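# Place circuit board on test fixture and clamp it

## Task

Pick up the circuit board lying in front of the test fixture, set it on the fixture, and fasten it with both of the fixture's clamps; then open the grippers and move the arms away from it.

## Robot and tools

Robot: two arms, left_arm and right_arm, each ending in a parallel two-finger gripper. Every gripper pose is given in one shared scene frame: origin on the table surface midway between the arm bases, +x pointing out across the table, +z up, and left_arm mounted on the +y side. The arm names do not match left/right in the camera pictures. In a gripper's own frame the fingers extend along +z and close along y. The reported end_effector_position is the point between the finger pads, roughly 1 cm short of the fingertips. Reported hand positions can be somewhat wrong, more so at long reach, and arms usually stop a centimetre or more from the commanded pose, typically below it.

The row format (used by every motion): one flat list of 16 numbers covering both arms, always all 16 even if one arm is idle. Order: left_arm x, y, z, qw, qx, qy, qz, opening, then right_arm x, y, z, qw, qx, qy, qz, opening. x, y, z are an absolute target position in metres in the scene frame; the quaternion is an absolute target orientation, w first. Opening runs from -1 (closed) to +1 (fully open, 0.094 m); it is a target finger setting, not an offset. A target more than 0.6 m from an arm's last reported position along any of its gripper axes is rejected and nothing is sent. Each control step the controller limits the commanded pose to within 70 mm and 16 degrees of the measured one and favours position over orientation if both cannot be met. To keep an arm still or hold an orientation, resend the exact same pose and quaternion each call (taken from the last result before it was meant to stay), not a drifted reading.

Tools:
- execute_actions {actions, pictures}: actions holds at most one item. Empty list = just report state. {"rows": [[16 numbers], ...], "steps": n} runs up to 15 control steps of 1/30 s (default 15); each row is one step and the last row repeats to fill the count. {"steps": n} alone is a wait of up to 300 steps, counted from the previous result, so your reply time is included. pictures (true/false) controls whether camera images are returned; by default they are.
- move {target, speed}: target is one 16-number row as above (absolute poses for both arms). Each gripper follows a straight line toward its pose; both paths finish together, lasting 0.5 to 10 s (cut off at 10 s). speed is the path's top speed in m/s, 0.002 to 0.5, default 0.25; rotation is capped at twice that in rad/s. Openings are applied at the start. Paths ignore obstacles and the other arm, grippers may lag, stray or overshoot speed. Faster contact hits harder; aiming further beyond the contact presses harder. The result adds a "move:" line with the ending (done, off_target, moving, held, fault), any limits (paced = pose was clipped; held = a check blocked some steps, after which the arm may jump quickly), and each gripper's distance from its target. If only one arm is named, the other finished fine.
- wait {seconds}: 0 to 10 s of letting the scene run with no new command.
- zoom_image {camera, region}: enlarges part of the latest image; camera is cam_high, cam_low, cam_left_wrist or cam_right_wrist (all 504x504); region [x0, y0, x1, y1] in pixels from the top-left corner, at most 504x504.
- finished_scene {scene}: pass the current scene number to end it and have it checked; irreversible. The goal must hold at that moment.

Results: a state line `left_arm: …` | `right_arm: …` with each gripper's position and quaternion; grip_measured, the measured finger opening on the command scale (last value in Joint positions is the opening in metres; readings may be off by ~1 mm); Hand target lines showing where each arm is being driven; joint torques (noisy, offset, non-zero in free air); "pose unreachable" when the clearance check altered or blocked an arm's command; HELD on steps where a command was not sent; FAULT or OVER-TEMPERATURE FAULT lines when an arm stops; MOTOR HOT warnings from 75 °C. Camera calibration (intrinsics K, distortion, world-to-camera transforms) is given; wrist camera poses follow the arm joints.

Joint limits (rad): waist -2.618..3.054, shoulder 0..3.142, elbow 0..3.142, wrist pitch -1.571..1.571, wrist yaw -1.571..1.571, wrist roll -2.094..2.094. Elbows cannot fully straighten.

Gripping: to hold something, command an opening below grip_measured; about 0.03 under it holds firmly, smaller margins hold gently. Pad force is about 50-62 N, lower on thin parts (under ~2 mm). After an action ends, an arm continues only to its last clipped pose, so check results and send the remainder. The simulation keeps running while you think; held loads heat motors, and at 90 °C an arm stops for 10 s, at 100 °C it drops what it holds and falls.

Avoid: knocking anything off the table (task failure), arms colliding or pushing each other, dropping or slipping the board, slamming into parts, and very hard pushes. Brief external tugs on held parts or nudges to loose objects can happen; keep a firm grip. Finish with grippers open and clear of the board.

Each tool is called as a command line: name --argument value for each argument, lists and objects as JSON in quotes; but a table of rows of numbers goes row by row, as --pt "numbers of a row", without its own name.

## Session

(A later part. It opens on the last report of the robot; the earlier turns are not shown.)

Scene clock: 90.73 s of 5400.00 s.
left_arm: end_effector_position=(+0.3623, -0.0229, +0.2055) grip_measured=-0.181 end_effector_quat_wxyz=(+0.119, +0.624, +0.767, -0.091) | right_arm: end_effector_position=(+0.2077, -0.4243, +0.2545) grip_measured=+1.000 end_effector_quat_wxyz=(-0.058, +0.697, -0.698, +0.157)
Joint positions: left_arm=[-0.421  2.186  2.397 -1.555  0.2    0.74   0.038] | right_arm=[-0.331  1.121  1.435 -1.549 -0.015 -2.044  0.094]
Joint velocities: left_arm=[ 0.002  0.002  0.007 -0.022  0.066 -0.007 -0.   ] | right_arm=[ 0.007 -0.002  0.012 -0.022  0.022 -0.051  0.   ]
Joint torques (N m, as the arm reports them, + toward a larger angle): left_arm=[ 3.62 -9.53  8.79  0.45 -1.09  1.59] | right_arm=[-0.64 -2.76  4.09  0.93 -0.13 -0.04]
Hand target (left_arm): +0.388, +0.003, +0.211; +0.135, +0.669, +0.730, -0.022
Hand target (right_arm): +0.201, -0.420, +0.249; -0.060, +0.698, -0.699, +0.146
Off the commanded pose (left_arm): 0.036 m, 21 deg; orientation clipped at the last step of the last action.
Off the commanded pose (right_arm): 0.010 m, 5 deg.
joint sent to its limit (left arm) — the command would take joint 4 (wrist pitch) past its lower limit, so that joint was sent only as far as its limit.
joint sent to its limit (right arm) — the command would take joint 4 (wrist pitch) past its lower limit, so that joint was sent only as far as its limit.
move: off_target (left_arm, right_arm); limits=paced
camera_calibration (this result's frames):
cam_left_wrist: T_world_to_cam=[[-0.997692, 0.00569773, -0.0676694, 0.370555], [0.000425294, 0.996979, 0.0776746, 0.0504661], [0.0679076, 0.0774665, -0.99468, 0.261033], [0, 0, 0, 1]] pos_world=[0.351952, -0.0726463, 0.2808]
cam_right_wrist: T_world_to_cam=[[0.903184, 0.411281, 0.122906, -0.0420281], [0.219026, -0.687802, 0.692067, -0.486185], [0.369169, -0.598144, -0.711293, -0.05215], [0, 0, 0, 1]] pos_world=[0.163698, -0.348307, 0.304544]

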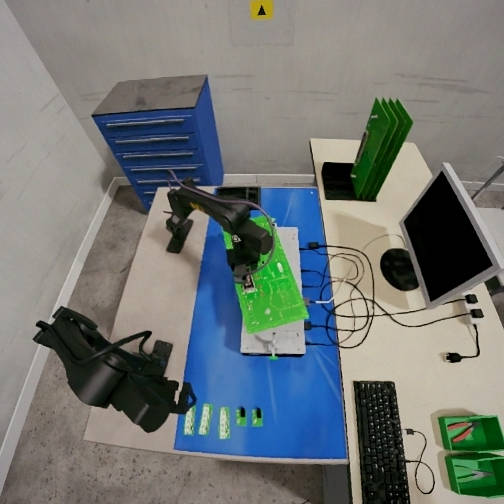

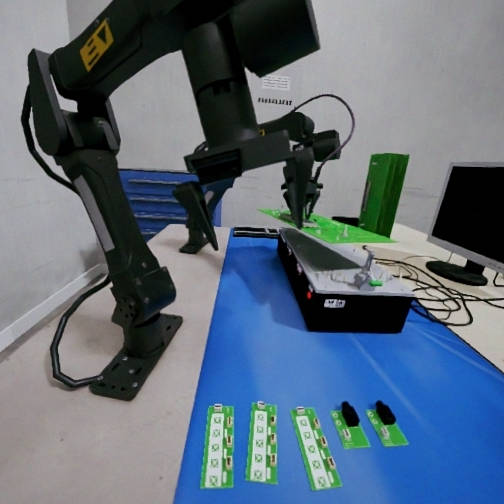

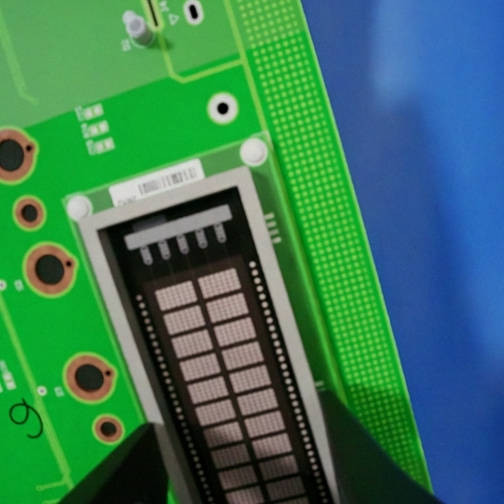

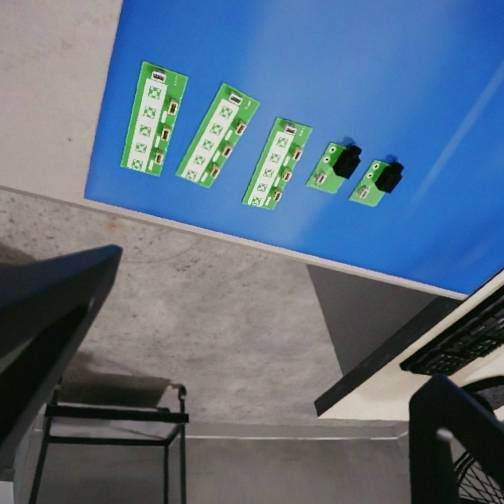

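move --target '[0.26,-0.02,0.2,0,0.707,0.707,0,-0.2,0.2,-0.42,0.25,-0.05,0.70,-0.70,0.11,1]' --speed 0.05

move --target '[0.27,-0.055,0.185,0,0.707,0.707,0,-0.2,0.2,-0.42,0.25,-0.05,0.70,-0.70,0.11,1]' --speed 0.04

Scene clock: 99.70 s of 5400.00 s.
left_arm: end_effector_position=(+0.2610, -0.0258, +0.1847) grip_measured=-0.181 end_effector_quat_wxyz=(+0.033, +0.708, +0.706, -0.015) | right_arm: end_effector_position=(+0.2077, -0.4243, +0.2545) grip_measured=+1.000 end_effector_quat_wxyz=(-0.058, +0.697, -0.698, +0.157)
Joint positions: left_arm=[-0.659  1.985  2.036 -1.555  0.026  0.731  0.038] | right_arm=[-0.331  1.121  1.435 -1.549 -0.015 -2.044  0.094]
Joint velocities: left_arm=[ 0.012  0.002  0.007  0.051 -0.11  -0.037  0.001] | right_arm=[ 0.012 -0.012  0.002 -0.037 -0.051 -0.037  0.   ]
Joint torques (N m, as the arm reports them, + toward a larger angle): left_arm=[ -0.54 -11.73   5.75   0.28  -0.14  -0.1 ] | right_arm=[-0.65 -2.76  4.09  0.93 -0.13 -0.05]
Hand target (left_arm): +0.260, -0.022, +0.199; +0.052, +0.706, +0.706, -0.006
Hand target (right_arm): +0.201, -0.420, +0.249; -0.060, +0.698, -0.699, +0.146
Off the commanded pose (left_arm): 0.016 m, 4 deg.
Off the commanded pose (right_arm): 0.010 m, 5 deg.
joint sent to its limit (left arm) — the command would take joint 4 (wrist pitch) past its lower limit, so that joint was sent only as far as its limit.
joint sent to its limit (right arm) — the command would take joint 4 (wrist pitch) past its lower limit, so that joint was sent only as far as its limit.
After step 90, 2.03 s passed at rest.
move: off_target (left_arm, right_arm)
camera_calibration (this result's frames):
cam_left_wrist: T_world_to_cam=[[-0.975147, 0.218991, -0.0336353, 0.261448], [0.198588, 0.931229, 0.305575, -0.0405508], [0.0982404, 0.291301, -0.951574, 0.237149], [0, 0, 0, 1]] pos_world=[0.239706, -0.0885745, 0.24685]
cam_right_wrist: T_world_to_cam=[[0.903184, 0.411281, 0.122906, -0.0420281], [0.219026, -0.687802, 0.692067, -0.486185], [0.369169, -0.598144, -0.711293, -0.05215], [0, 0, 0, 1]] pos_world=[0.163698, -0.348307, 0.304544]

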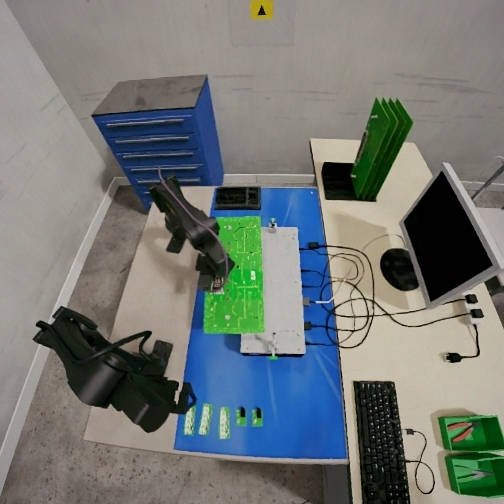

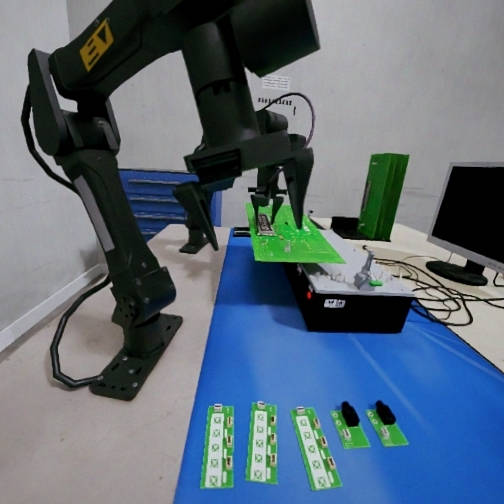

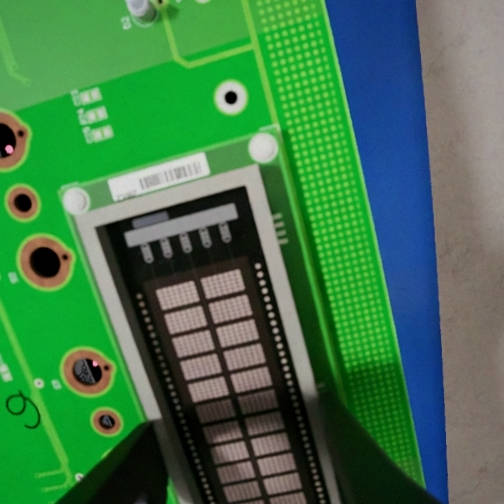

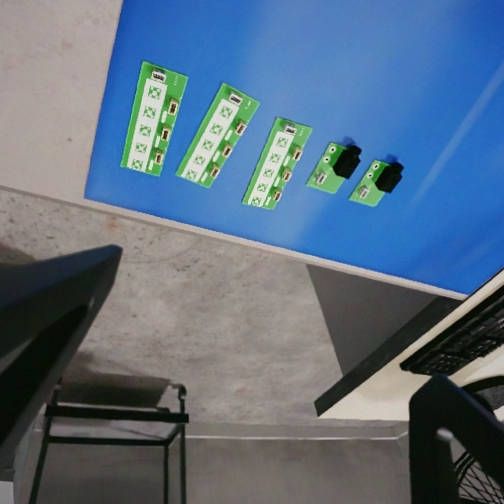

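Scene clock: 101.13 s of 5400.00 s.
left_arm: end_effector_position=(+0.2657, -0.0506, +0.1766) grip_measured=-0.181 end_effector_quat_wxyz=(+0.036, +0.707, +0.706, -0.014) | right_arm: end_effector_position=(+0.2077, -0.4243, +0.2545) grip_measured=+1.000 end_effector_quat_wxyz=(-0.058, +0.697, -0.698, +0.157)
Joint positions: left_arm=[-0.693  2.073  2.131 -1.555  0.022  0.696  0.038] | right_arm=[-0.331  1.121  1.435 -1.549 -0.015 -2.044  0.094]
Joint velocities: left_arm=[ 0.007 -0.007 -0.012  0.022 -0.066 -0.022 -0.   ] | right_arm=[-0.012  0.007 -0.002 -0.022 -0.022  0.007  0.   ]
Joint torques (N m, as the arm reports them, + toward a larger angle): left_arm=[-0.58 -9.23  8.38  0.23 -0.18 -0.14] | right_arm=[-0.64 -2.76  4.09  0.93 -0.13 -0.04]
Hand target (left_arm): +0.270, -0.055, +0.185; +0.053, +0.706, +0.707, -0.006
Hand target (right_arm): +0.201, -0.420, +0.249; -0.060, +0.698, -0.699, +0.146
Off the commanded pose (left_arm): 0.010 m, 4 deg.
Off the commanded pose (right_arm): 0.010 m, 5 deg.
joint sent to its limit (left arm) — the command would take joint 4 (wrist pitch) past its lower limit, so that joint was sent only as far as its limit.
joint sent to its limit (right arm) — the command would take joint 4 (wrist pitch) past its lower limit, so that joint was sent only as far as its limit.
move: off_target (left_arm, right_arm)
camera_calibration (this result's frames):
cam_left_wrist: T_world_to_cam=[[-0.975228, 0.217533, -0.0401126, 0.272285], [0.19559, 0.932718, 0.302955, -0.0145291], [0.103316, 0.287604, -0.95216, 0.234737], [0, 0, 0, 1]] pos_world=[0.244129, -0.113191, 0.238831]
cam_right_wrist: T_world_to_cam=[[0.903184, 0.411281, 0.122906, -0.0420281], [0.219026, -0.687802, 0.692067, -0.486185], [0.369169, -0.598144, -0.711293, -0.05215], [0, 0, 0, 1]] pos_world=[0.163698, -0.348307, 0.304544]

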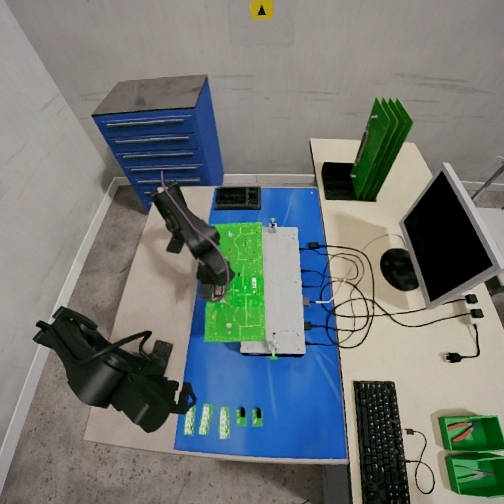

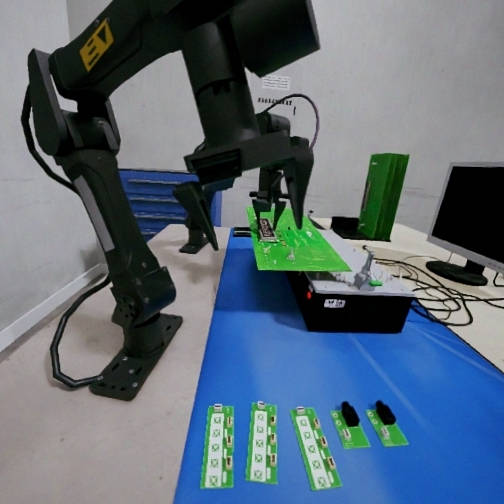

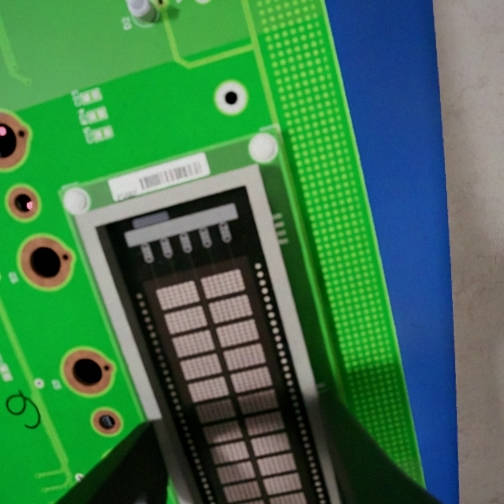

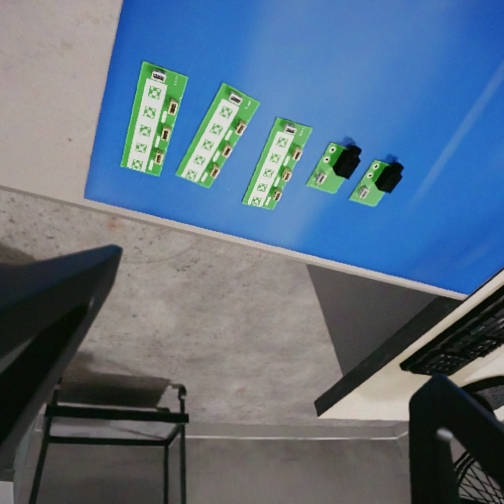

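move --target '[0.385,-0.062,0.18,0,0.707,0.707,0,-0.2,0.2,-0.42,0.25,-0.05,0.70,-0.70,0.11,1]' --speed 0.03

zoom_image --camera "cam_high" --region '[210,200,330,370]'

zoom_image --camera "cam_low" --region '[260,190,420,310]'

Scene clock: 111.07 s of 5400.00 s.
left_arm: end_effector_position=(+0.3879, -0.0458, +0.1683) grip_measured=-0.181 end_effector_quat_wxyz=(+0.106, +0.698, +0.707, +0.030) | right_arm: end_effector_position=(+0.2077, -0.4243, +0.2545) grip_measured=+1.000 end_effector_quat_wxyz=(-0.058, +0.697, -0.698, +0.157)
Joint positions: left_arm=[-0.518  2.367  2.567 -1.555 -0.042  0.862  0.038] | right_arm=[-0.331  1.121  1.435 -1.549 -0.015 -2.044  0.094]
Joint velocities: left_arm=[-0.007 -0.012 -0.022 -0.066  0.007  0.007 -0.001] | right_arm=[ 0.007 -0.007 -0.002 -0.095 -0.066  0.022  0.   ]
Joint torques (N m, as the arm reports them, + toward a larger angle): left_arm=[ -0.97 -11.34   9.32   0.49   0.4   -0.06] | right_arm=[-0.65 -2.74  4.09  0.93 -0.13 -0.05]
Hand target (left_arm): +0.385, -0.059, +0.180; +0.129, +0.703, +0.700, +0.013
Hand target (right_arm): +0.201, -0.420, +0.249; -0.060, +0.698, -0.699, +0.146
Off the commanded pose (left_arm): 0.020 m, 13 deg.
Off the commanded pose (right_arm): 0.010 m, 5 deg.
joint sent to its limit (left arm) — the command would take joint 4 (wrist pitch) past its lower limit, so that joint was sent only as far as its limit.
joint sent to its limit (right arm) — the command would take joint 4 (wrist pitch) past its lower limit, so that joint was sent only as far as its limit.
After step 90, 2.67 s passed at rest.
move: off_target (left_arm, right_arm)
camera_calibration (this result's frames):
cam_left_wrist: T_world_to_cam=[[-0.959729, 0.193973, -0.20321, 0.410439], [0.129271, 0.947155, 0.293575, -0.0124306], [0.249418, 0.255483, -0.934087, 0.151637], [0, 0, 0, 1]] pos_world=[0.357696, -0.106581, 0.228697]
cam_right_wrist: T_world_to_cam=[[0.903184, 0.411281, 0.122906, -0.0420281], [0.219026, -0.687802, 0.692067, -0.486185], [0.369169, -0.598144, -0.711293, -0.05215], [0, 0, 0, 1]] pos_world=[0.163698, -0.348307, 0.304544]

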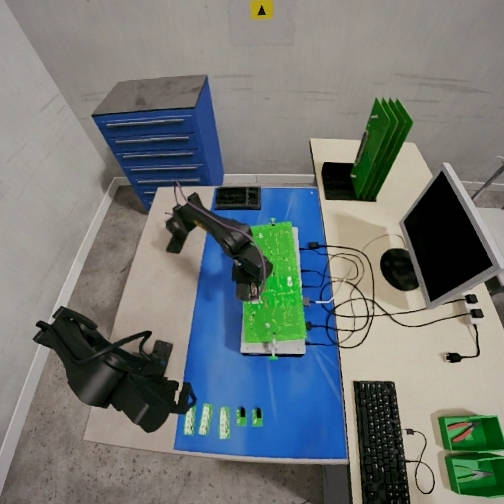

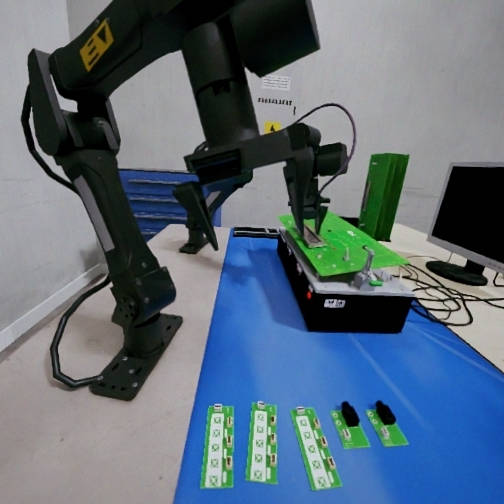

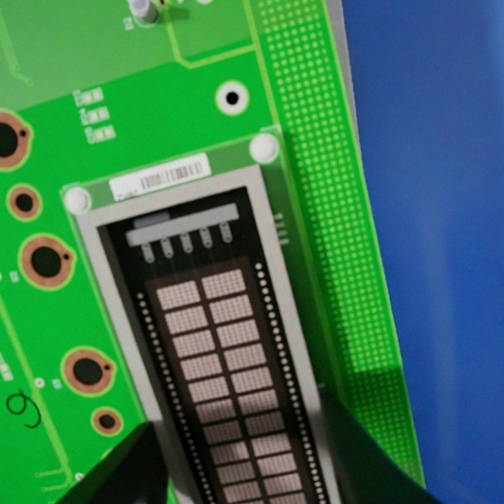

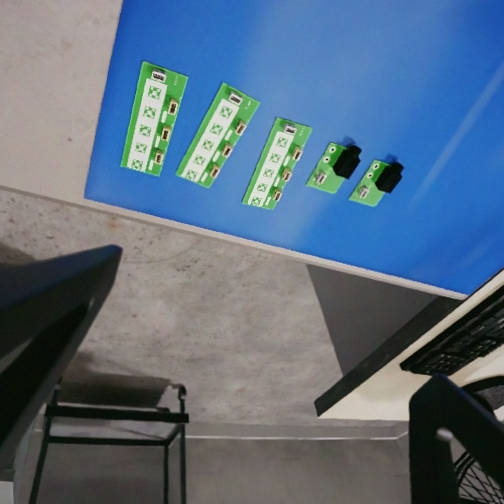

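Region (210, 200, 330, 370) of cam_high's 504x504 image, scaled by 2.965, with more detail than that image has; it fills the left 356 columns of this view, and the rest is white.

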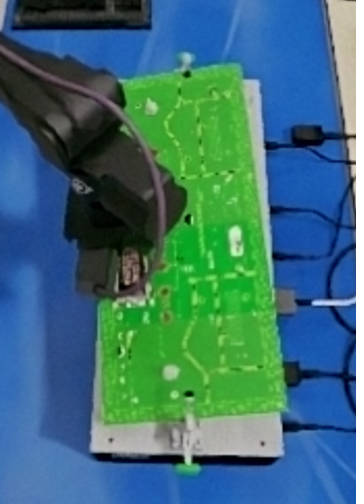

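Region (260, 190, 420, 310) of cam_low's 504x504 image, scaled by 3.150, with more detail than that image has; it fills the top 378 rows of this view, and the rest is white.

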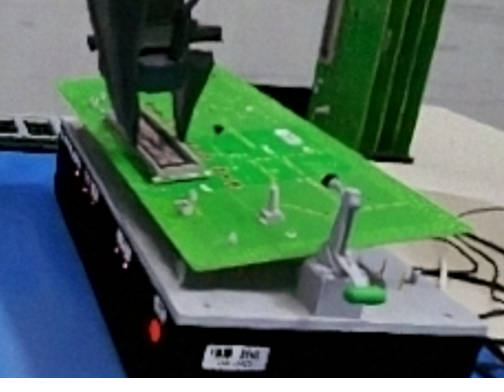

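move --target '[0.39,-0.062,0.162,0,0.707,0.707,0,-0.2,0.2,-0.42,0.25,-0.05,0.70,-0.70,0.11,1]' --speed 0.02

zoom_image --camera "cam_high" --region '[210,200,330,370]'

zoom_image --camera "cam_low" --region '[260,190,420,310]'

Scene clock: 124.47 s of 5400.00 s.
left_arm: end_effector_position=(+0.3952, -0.0433, +0.1509) grip_measured=-0.181 end_effector_quat_wxyz=(+0.090, +0.701, +0.707, +0.037) | right_arm: end_effector_position=(+0.2077, -0.4243, +0.2545) grip_measured=+1.000 end_effector_quat_wxyz=(-0.058, +0.697, -0.698, +0.157)
Joint positions: left_arm=[-0.51   2.413  2.583 -1.555 -0.058  0.876  0.038] | right_arm=[-0.331  1.121  1.435 -1.549 -0.015 -2.044  0.094]
Joint velocities: left_arm=[-0.012  0.007 -0.002 -0.007  0.051 -0.022 -0.   ] | right_arm=[ 0.007 -0.012  0.002  0.051 -0.007 -0.022  0.   ]
Joint torques (N m, as the arm reports them, + toward a larger angle): left_arm=[ -1.68 -11.34   9.4    0.45   0.57  -0.05] | right_arm=[-0.65 -2.76  4.1   0.93 -0.13 -0.04]
Hand target (left_arm): +0.389, -0.061, +0.162; +0.113, +0.705, +0.700, +0.012
Hand target (right_arm): +0.201, -0.420, +0.249; -0.060, +0.698, -0.699, +0.146
Off the commanded pose (left_arm): 0.022 m, 11 deg.
Off the commanded pose (right_arm): 0.010 m, 5 deg.
joint sent to its limit (left arm) — the command would take joint 4 (wrist pitch) past its lower limit, so that joint was sent only as far as its limit.
joint sent to its limit (right arm) — the command would take joint 4 (wrist pitch) past its lower limit, so that joint was sent only as far as its limit.
After step 90, 4.67 s passed at rest.
move: off_target (left_arm, right_arm)
camera_calibration (this result's frames):
cam_left_wrist: T_world_to_cam=[[-0.961643, 0.20274, -0.184768, 0.411815], [0.135137, 0.936331, 0.324072, -0.0180269], [0.238706, 0.286673, -0.927814, 0.137602], [0, 0, 0, 1]] pos_world=[0.365609, -0.106059, 0.209601]
cam_right_wrist: T_world_to_cam=[[0.903184, 0.411281, 0.122906, -0.0420281], [0.219026, -0.687802, 0.692067, -0.486185], [0.369169, -0.598144, -0.711293, -0.05215], [0, 0, 0, 1]] pos_world=[0.163698, -0.348307, 0.304544]

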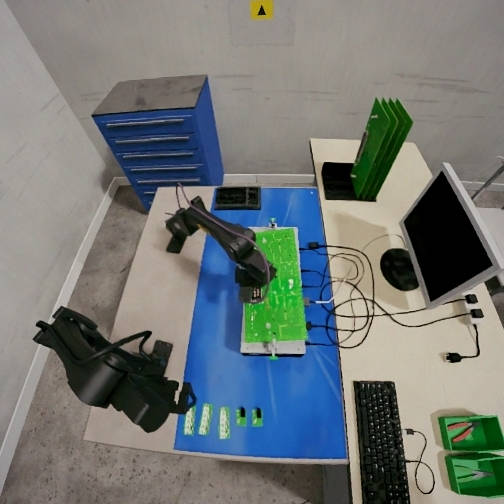

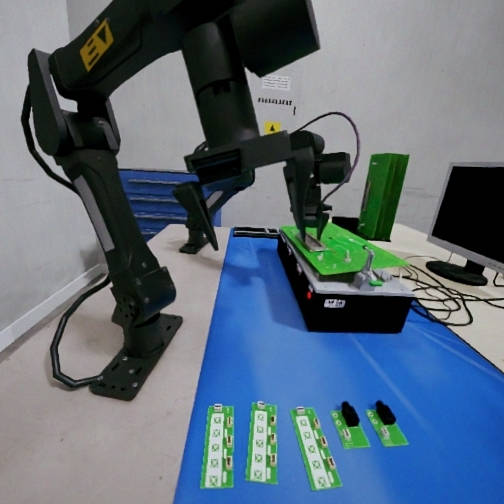

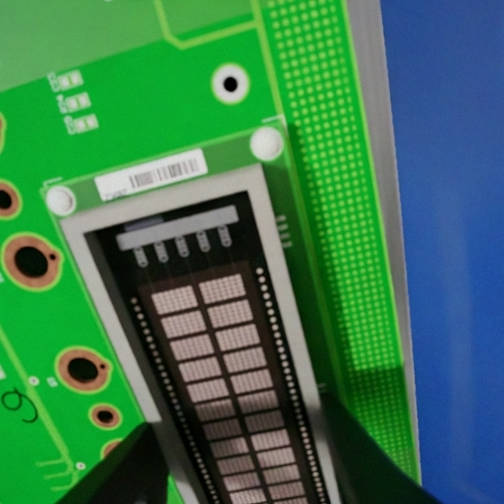

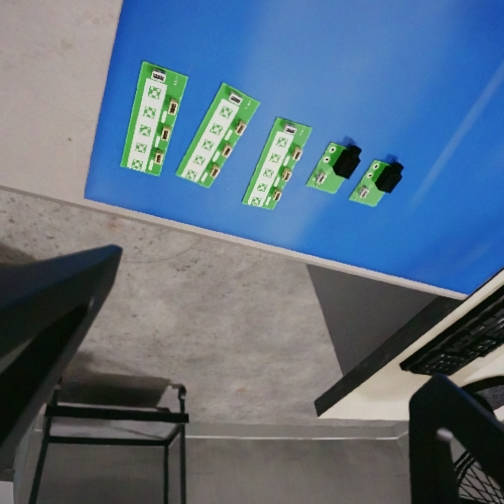

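Region (210, 200, 330, 370) of cam_high's 504x504 image, scaled by 2.965, with more detail than that image has; it fills the left 356 columns of this view, and the rest is white.

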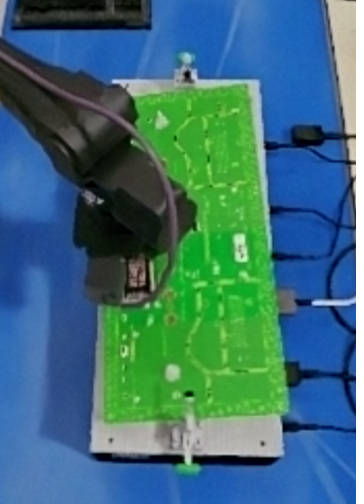

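Region (260, 190, 420, 310) of cam_low's 504x504 image, scaled by 3.150, with more detail than that image has; it fills the top 378 rows of this view, and the rest is white.

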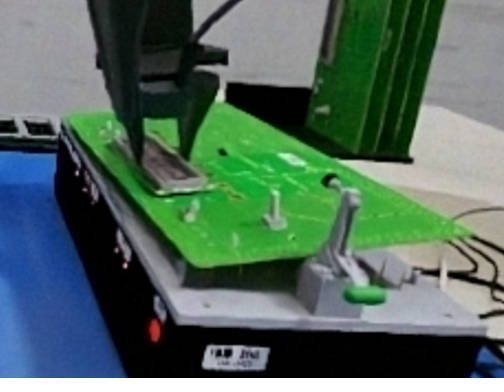

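move --target '[0.388,-0.062,0.14,0,0.707,0.707,0,-0.2,0.2,-0.42,0.25,-0.05,0.70,-0.70,0.11,1]' --speed 0.015

zoom_image --camera "cam_high" --region '[210,200,330,370]'

zoom_image --camera "cam_low" --region '[260,190,420,310]'

Scene clock: 142.10 s of 5400.00 s.
left_arm: end_effector_position=(+0.3954, -0.0431, +0.1491) grip_measured=-0.181 end_effector_quat_wxyz=(+0.088, +0.701, +0.707, +0.037) | right_arm: end_effector_position=(+0.2078, -0.4243, +0.2546) grip_measured=+1.000 end_effector_quat_wxyz=(-0.058, +0.697, -0.697, +0.157)
Joint positions: left_arm=[-0.509  2.417  2.582 -1.555 -0.058  0.877  0.038] | right_arm=[-0.331  1.121  1.435 -1.549 -0.015 -2.044  0.094]
Joint velocities: left_arm=[ 0.002 -0.002 -0.002 -0.022 -0.007 -0.095 -0.001] | right_arm=[-0.007  0.002  0.002 -0.022  0.007 -0.022  0.   ]
Joint torques (N m, as the arm reports them, + toward a larger angle): left_arm=[-1.91 -9.43  8.28  0.44  0.58 -0.17] | right_arm=[-0.65 -2.76  4.1   0.93 -0.13 -0.04]
Hand target (left_arm): +0.387, -0.061, +0.140; +0.087, +0.706, +0.702, +0.009
Hand target (right_arm): +0.201, -0.420, +0.249; -0.060, +0.698, -0.699, +0.146
Off the commanded pose (left_arm): 0.022 m, 11 deg.
Off the commanded pose (right_arm): 0.010 m, 6 deg.
joint sent to its limit (left arm) — the command would take joint 4 (wrist pitch) past its lower limit, so that joint was sent only as far as its limit.
joint sent to its limit (right arm) — the command would take joint 4 (wrist pitch) past its lower limit, so that joint was sent only as far as its limit.
After step 90, 7.93 s passed at rest.
move: off_target (left_arm, right_arm)
camera_calibration (this result's frames):
cam_left_wrist: T_world_to_cam=[[-0.962256, 0.203255, -0.180969, 0.411305], [0.136299, 0.935503, 0.325971, -0.0184628], [0.235553, 0.289001, -0.927897, 0.137137], [0, 0, 0, 1]] pos_world=[0.365995, -0.105961, 0.207701]
cam_right_wrist: T_world_to_cam=[[0.903143, 0.411302, 0.12314, -0.0421286], [0.218791, -0.687681, 0.692261, -0.486201], [0.36941, -0.598269, -0.711063, -0.0523432], [0, 0, 0, 1]] pos_world=[0.163761, -0.348339, 0.304547]

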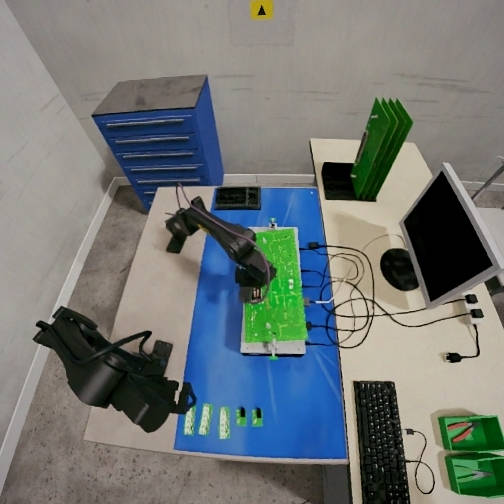

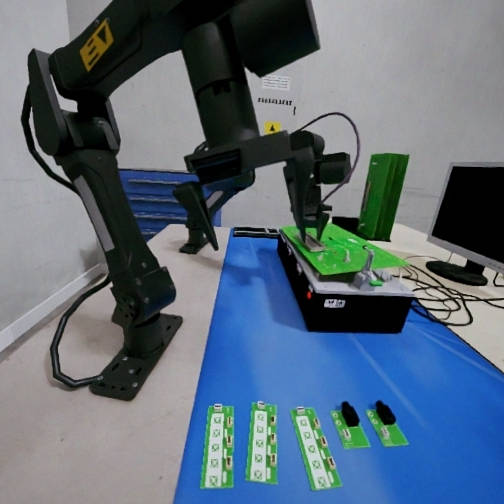

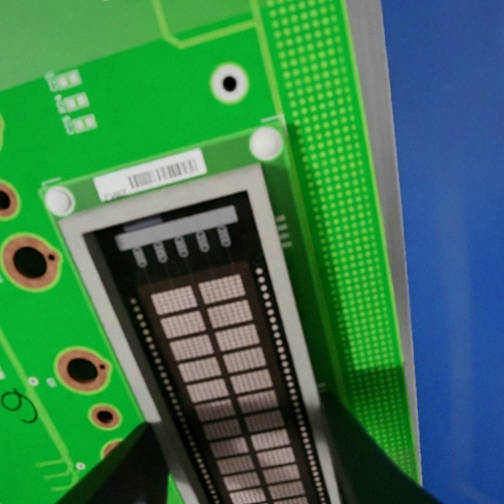

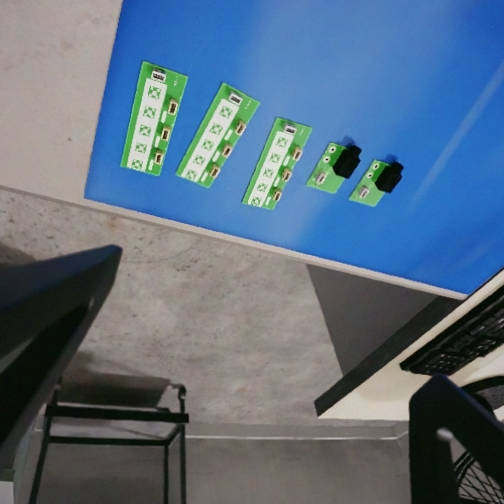

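Region (210, 200, 330, 370) of cam_high's 504x504 image, scaled by 2.965, with more detail than that image has; it fills the left 356 columns of this view, and the rest is white.

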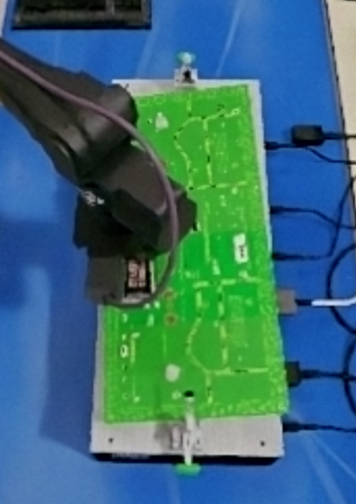

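Region (260, 190, 420, 310) of cam_low's 504x504 image, scaled by 3.150, with more detail than that image has; it fills the top 378 rows of this view, and the rest is white.

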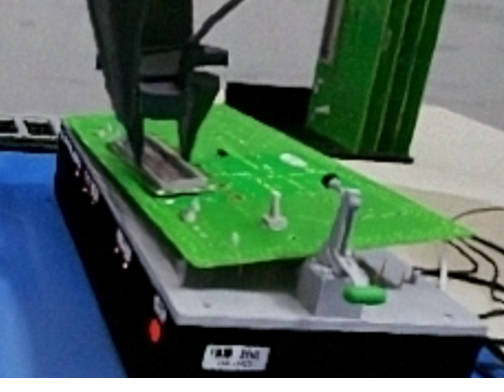

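In contact. Release, look from above.

move --target '[0.395,-0.043,0.152,0.09,0.70,0.707,0.037,0.3,0.2,-0.42,0.25,-0.05,0.70,-0.70,0.11,1]' --speed 0.02

move --target '[0.33,0.04,0.26,0.1,0.70,0.70,0.05,0.3,0.2,-0.42,0.25,-0.05,0.70,-0.70,0.11,1]' --speed 0.1

zoom_image --camera "cam_high" --region '[210,200,330,370]'

zoom_image --camera "cam_low" --region '[260,190,420,310]'

Scene clock: 149.60 s of 5400.00 s.
left_arm: end_effector_position=(+0.3963, -0.0431, +0.1493) grip_measured=+0.298 end_effector_quat_wxyz=(+0.089, +0.701, +0.707, +0.038) | right_arm: end_effector_position=(+0.2078, -0.4243, +0.2546) grip_measured=+1.000 end_effector_quat_wxyz=(-0.058, +0.697, -0.697, +0.157)
Joint positions: left_arm=[-0.509  2.417  2.582 -1.552 -0.06   0.877  0.061] | right_arm=[-0.331  1.121  1.435 -1.549 -0.015 -2.044  0.094]
Joint velocities: left_arm=[ 0.002  0.012 -0.007 -0.037  0.022  0.007 -0.   ] | right_arm=[-0.012  0.002 -0.012  0.051  0.007 -0.037  0.   ]
Joint torques (N m, as the arm reports them, + toward a larger angle): left_arm=[ -0.1  -12.02   6.02   0.41   0.    -0.05] | right_arm=[-0.64 -2.76  4.08  0.93 -0.13 -0.04]
Hand target (left_arm): +0.395, -0.043, +0.152; +0.090, +0.700, +0.707, +0.037
Hand target (right_arm): +0.201, -0.420, +0.249; -0.060, +0.698, -0.699, +0.146
Off the commanded pose (left_arm): 0.003 m, 0 deg.
Off the commanded pose (right_arm): 0.010 m, 6 deg.
joint sent to its limit (left arm) — the command would take joint 4 (wrist pitch) past its lower limit, so that joint was sent only as far as its limit.
joint sent to its limit (right arm) — the command would take joint 4 (wrist pitch) past its lower limit, so that joint was sent only as far as its limit.
After step 90, 1.87 s passed at rest.
move: off_target (right_arm)
camera_calibration (this result's frames):
cam_left_wrist: T_world_to_cam=[[-0.961675, 0.202835, -0.184495, 0.412495], [0.134803, 0.935692, 0.32605, -0.0179887], [0.238765, 0.288684, -0.927175, 0.135693], [0, 0, 0, 1]] pos_world=[0.366712, -0.106009, 0.20778]
cam_right_wrist: T_world_to_cam=[[0.903143, 0.411302, 0.12314, -0.0421286], [0.218791, -0.687681, 0.692261, -0.486201], [0.36941, -0.598269, -0.711063, -0.0523432], [0, 0, 0, 1]] pos_world=[0.163761, -0.348339, 0.304547]

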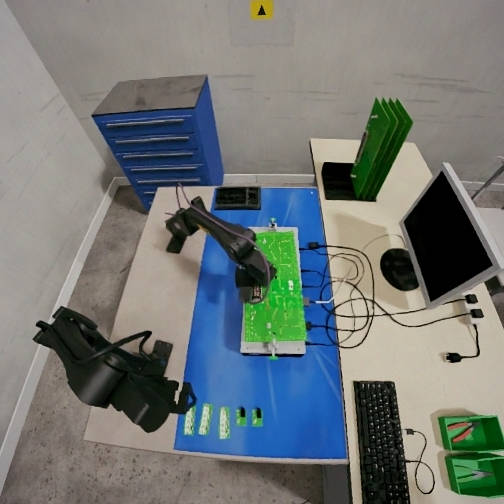

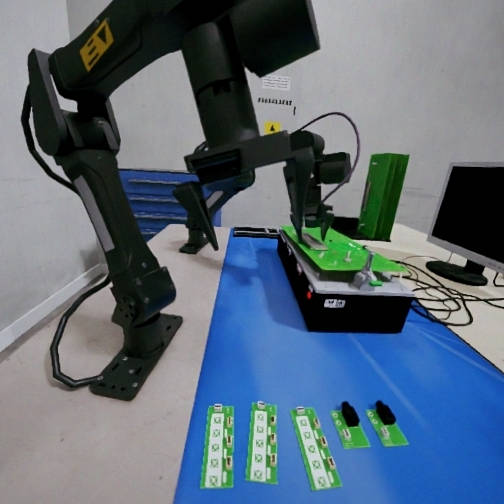

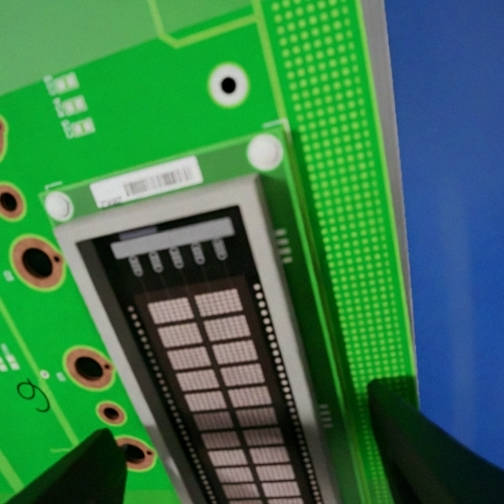

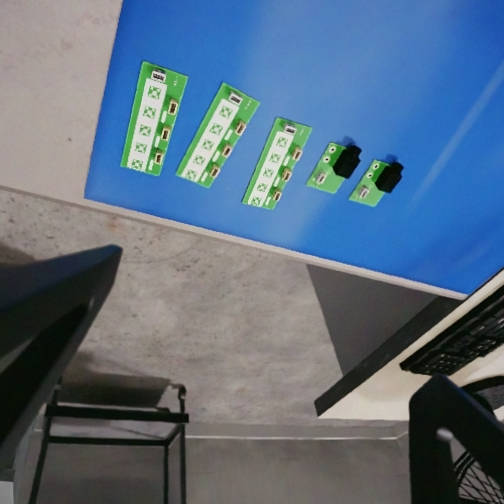

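Scene clock: 151.50 s of 5400.00 s.
left_arm: end_effector_position=(+0.3321, +0.0321, +0.2602) grip_measured=+0.298 end_effector_quat_wxyz=(+0.150, +0.698, +0.698, +0.055) | right_arm: end_effector_position=(+0.2078, -0.4243, +0.2546) grip_measured=+1.000 end_effector_quat_wxyz=(-0.058, +0.697, -0.697, +0.157)
Joint positions: left_arm=[-0.469  1.894  2.183 -1.546 -0.068  0.93   0.061] | right_arm=[-0.331  1.121  1.435 -1.549 -0.015 -2.044  0.094]
Joint velocities: left_arm=[-0.017  0.002 -0.027  0.037  0.037 -0.007 -0.   ] | right_arm=[ 0.017 -0.012 -0.017 -0.095 -0.007  0.007  0.   ]
Joint torques (N m, as the arm reports them, + toward a larger angle): left_arm=[ 0.77 -8.9   4.7   0.61 -0.1   0.06] | right_arm=[-0.64 -2.77  4.08  0.93 -0.13 -0.04]
Hand target (left_arm): +0.329, +0.039, +0.260; +0.142, +0.699, +0.698, +0.057
Hand target (right_arm): +0.201, -0.420, +0.249; -0.060, +0.698, -0.699, +0.146
Off the commanded pose (left_arm): 0.008 m, 6 deg.
Off the commanded pose (right_arm): 0.010 m, 6 deg.
joint sent to its limit (left arm) — the command would take joint 4 (wrist pitch) past its lower limit, so that joint was sent only as far as its limit.
joint sent to its limit (right arm) — the command would take joint 4 (wrist pitch) past its lower limit, so that joint was sent only as far as its limit.
move: off_target (left_arm, right_arm)
camera_calibration (this result's frames):
cam_left_wrist: T_world_to_cam=[[-0.932362, 0.197657, -0.30271, 0.377181], [0.110788, 0.953236, 0.281189, -0.0968118], [0.344133, 0.228633, -0.910659, 0.1948], [0, 0, 0, 1]] pos_world=[0.295358, -0.0268058, 0.318796]
cam_right_wrist: T_world_to_cam=[[0.903143, 0.411302, 0.12314, -0.0421286], [0.218791, -0.687681, 0.692261, -0.486201], [0.36941, -0.598269, -0.711063, -0.0523432], [0, 0, 0, 1]] pos_world=[0.163761, -0.348339, 0.304547]

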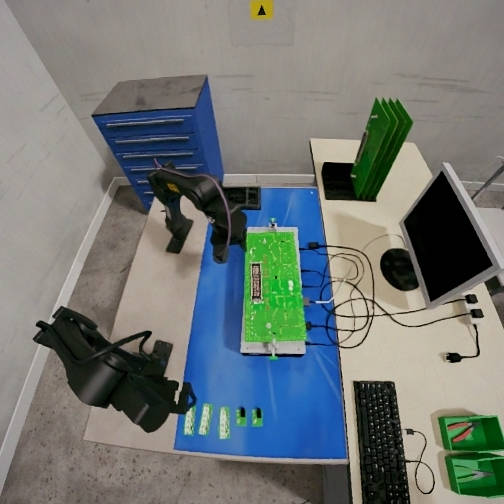

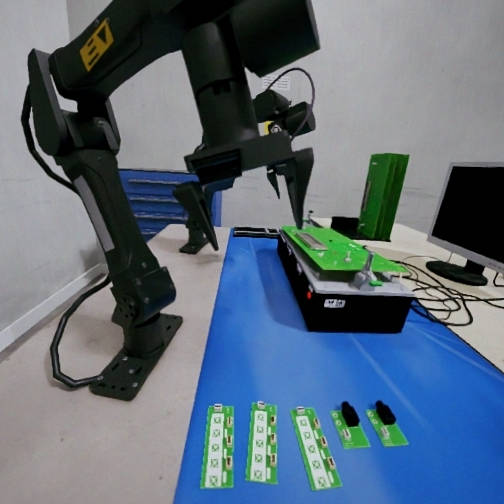

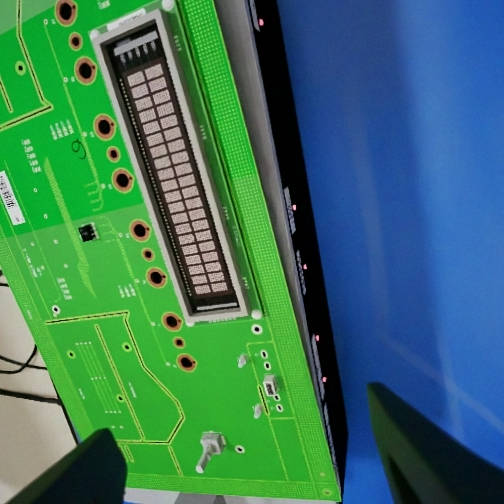

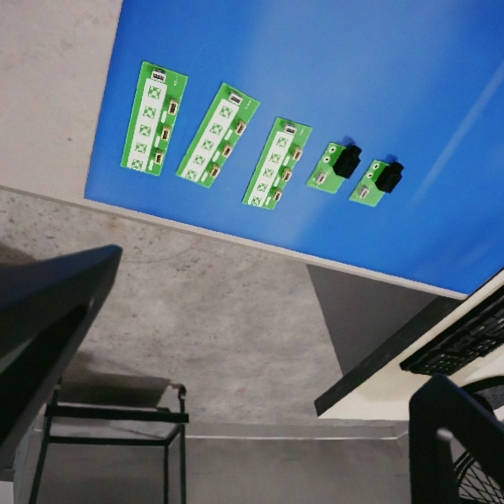

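Region (210, 200, 330, 370) of cam_high's 504x504 image, scaled by 2.965, with more detail than that image has; it fills the left 356 columns of this view, and the rest is white.

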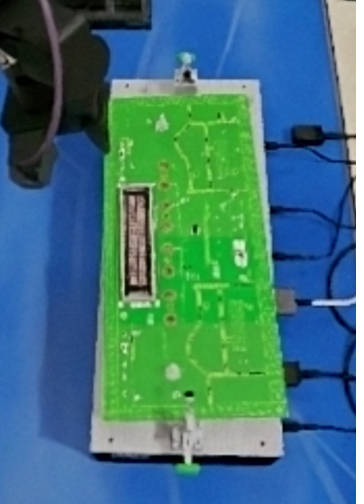

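Region (260, 190, 420, 310) of cam_low's 504x504 image, scaled by 3.150, with more detail than that image has; it fills the top 378 rows of this view, and the rest is white.

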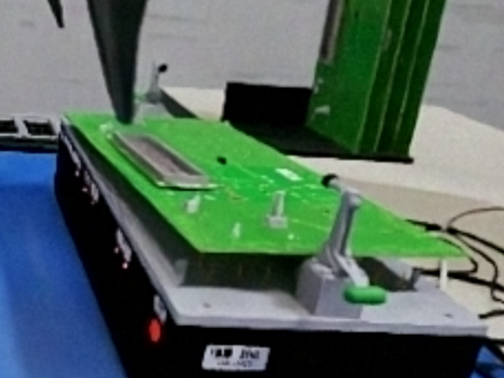

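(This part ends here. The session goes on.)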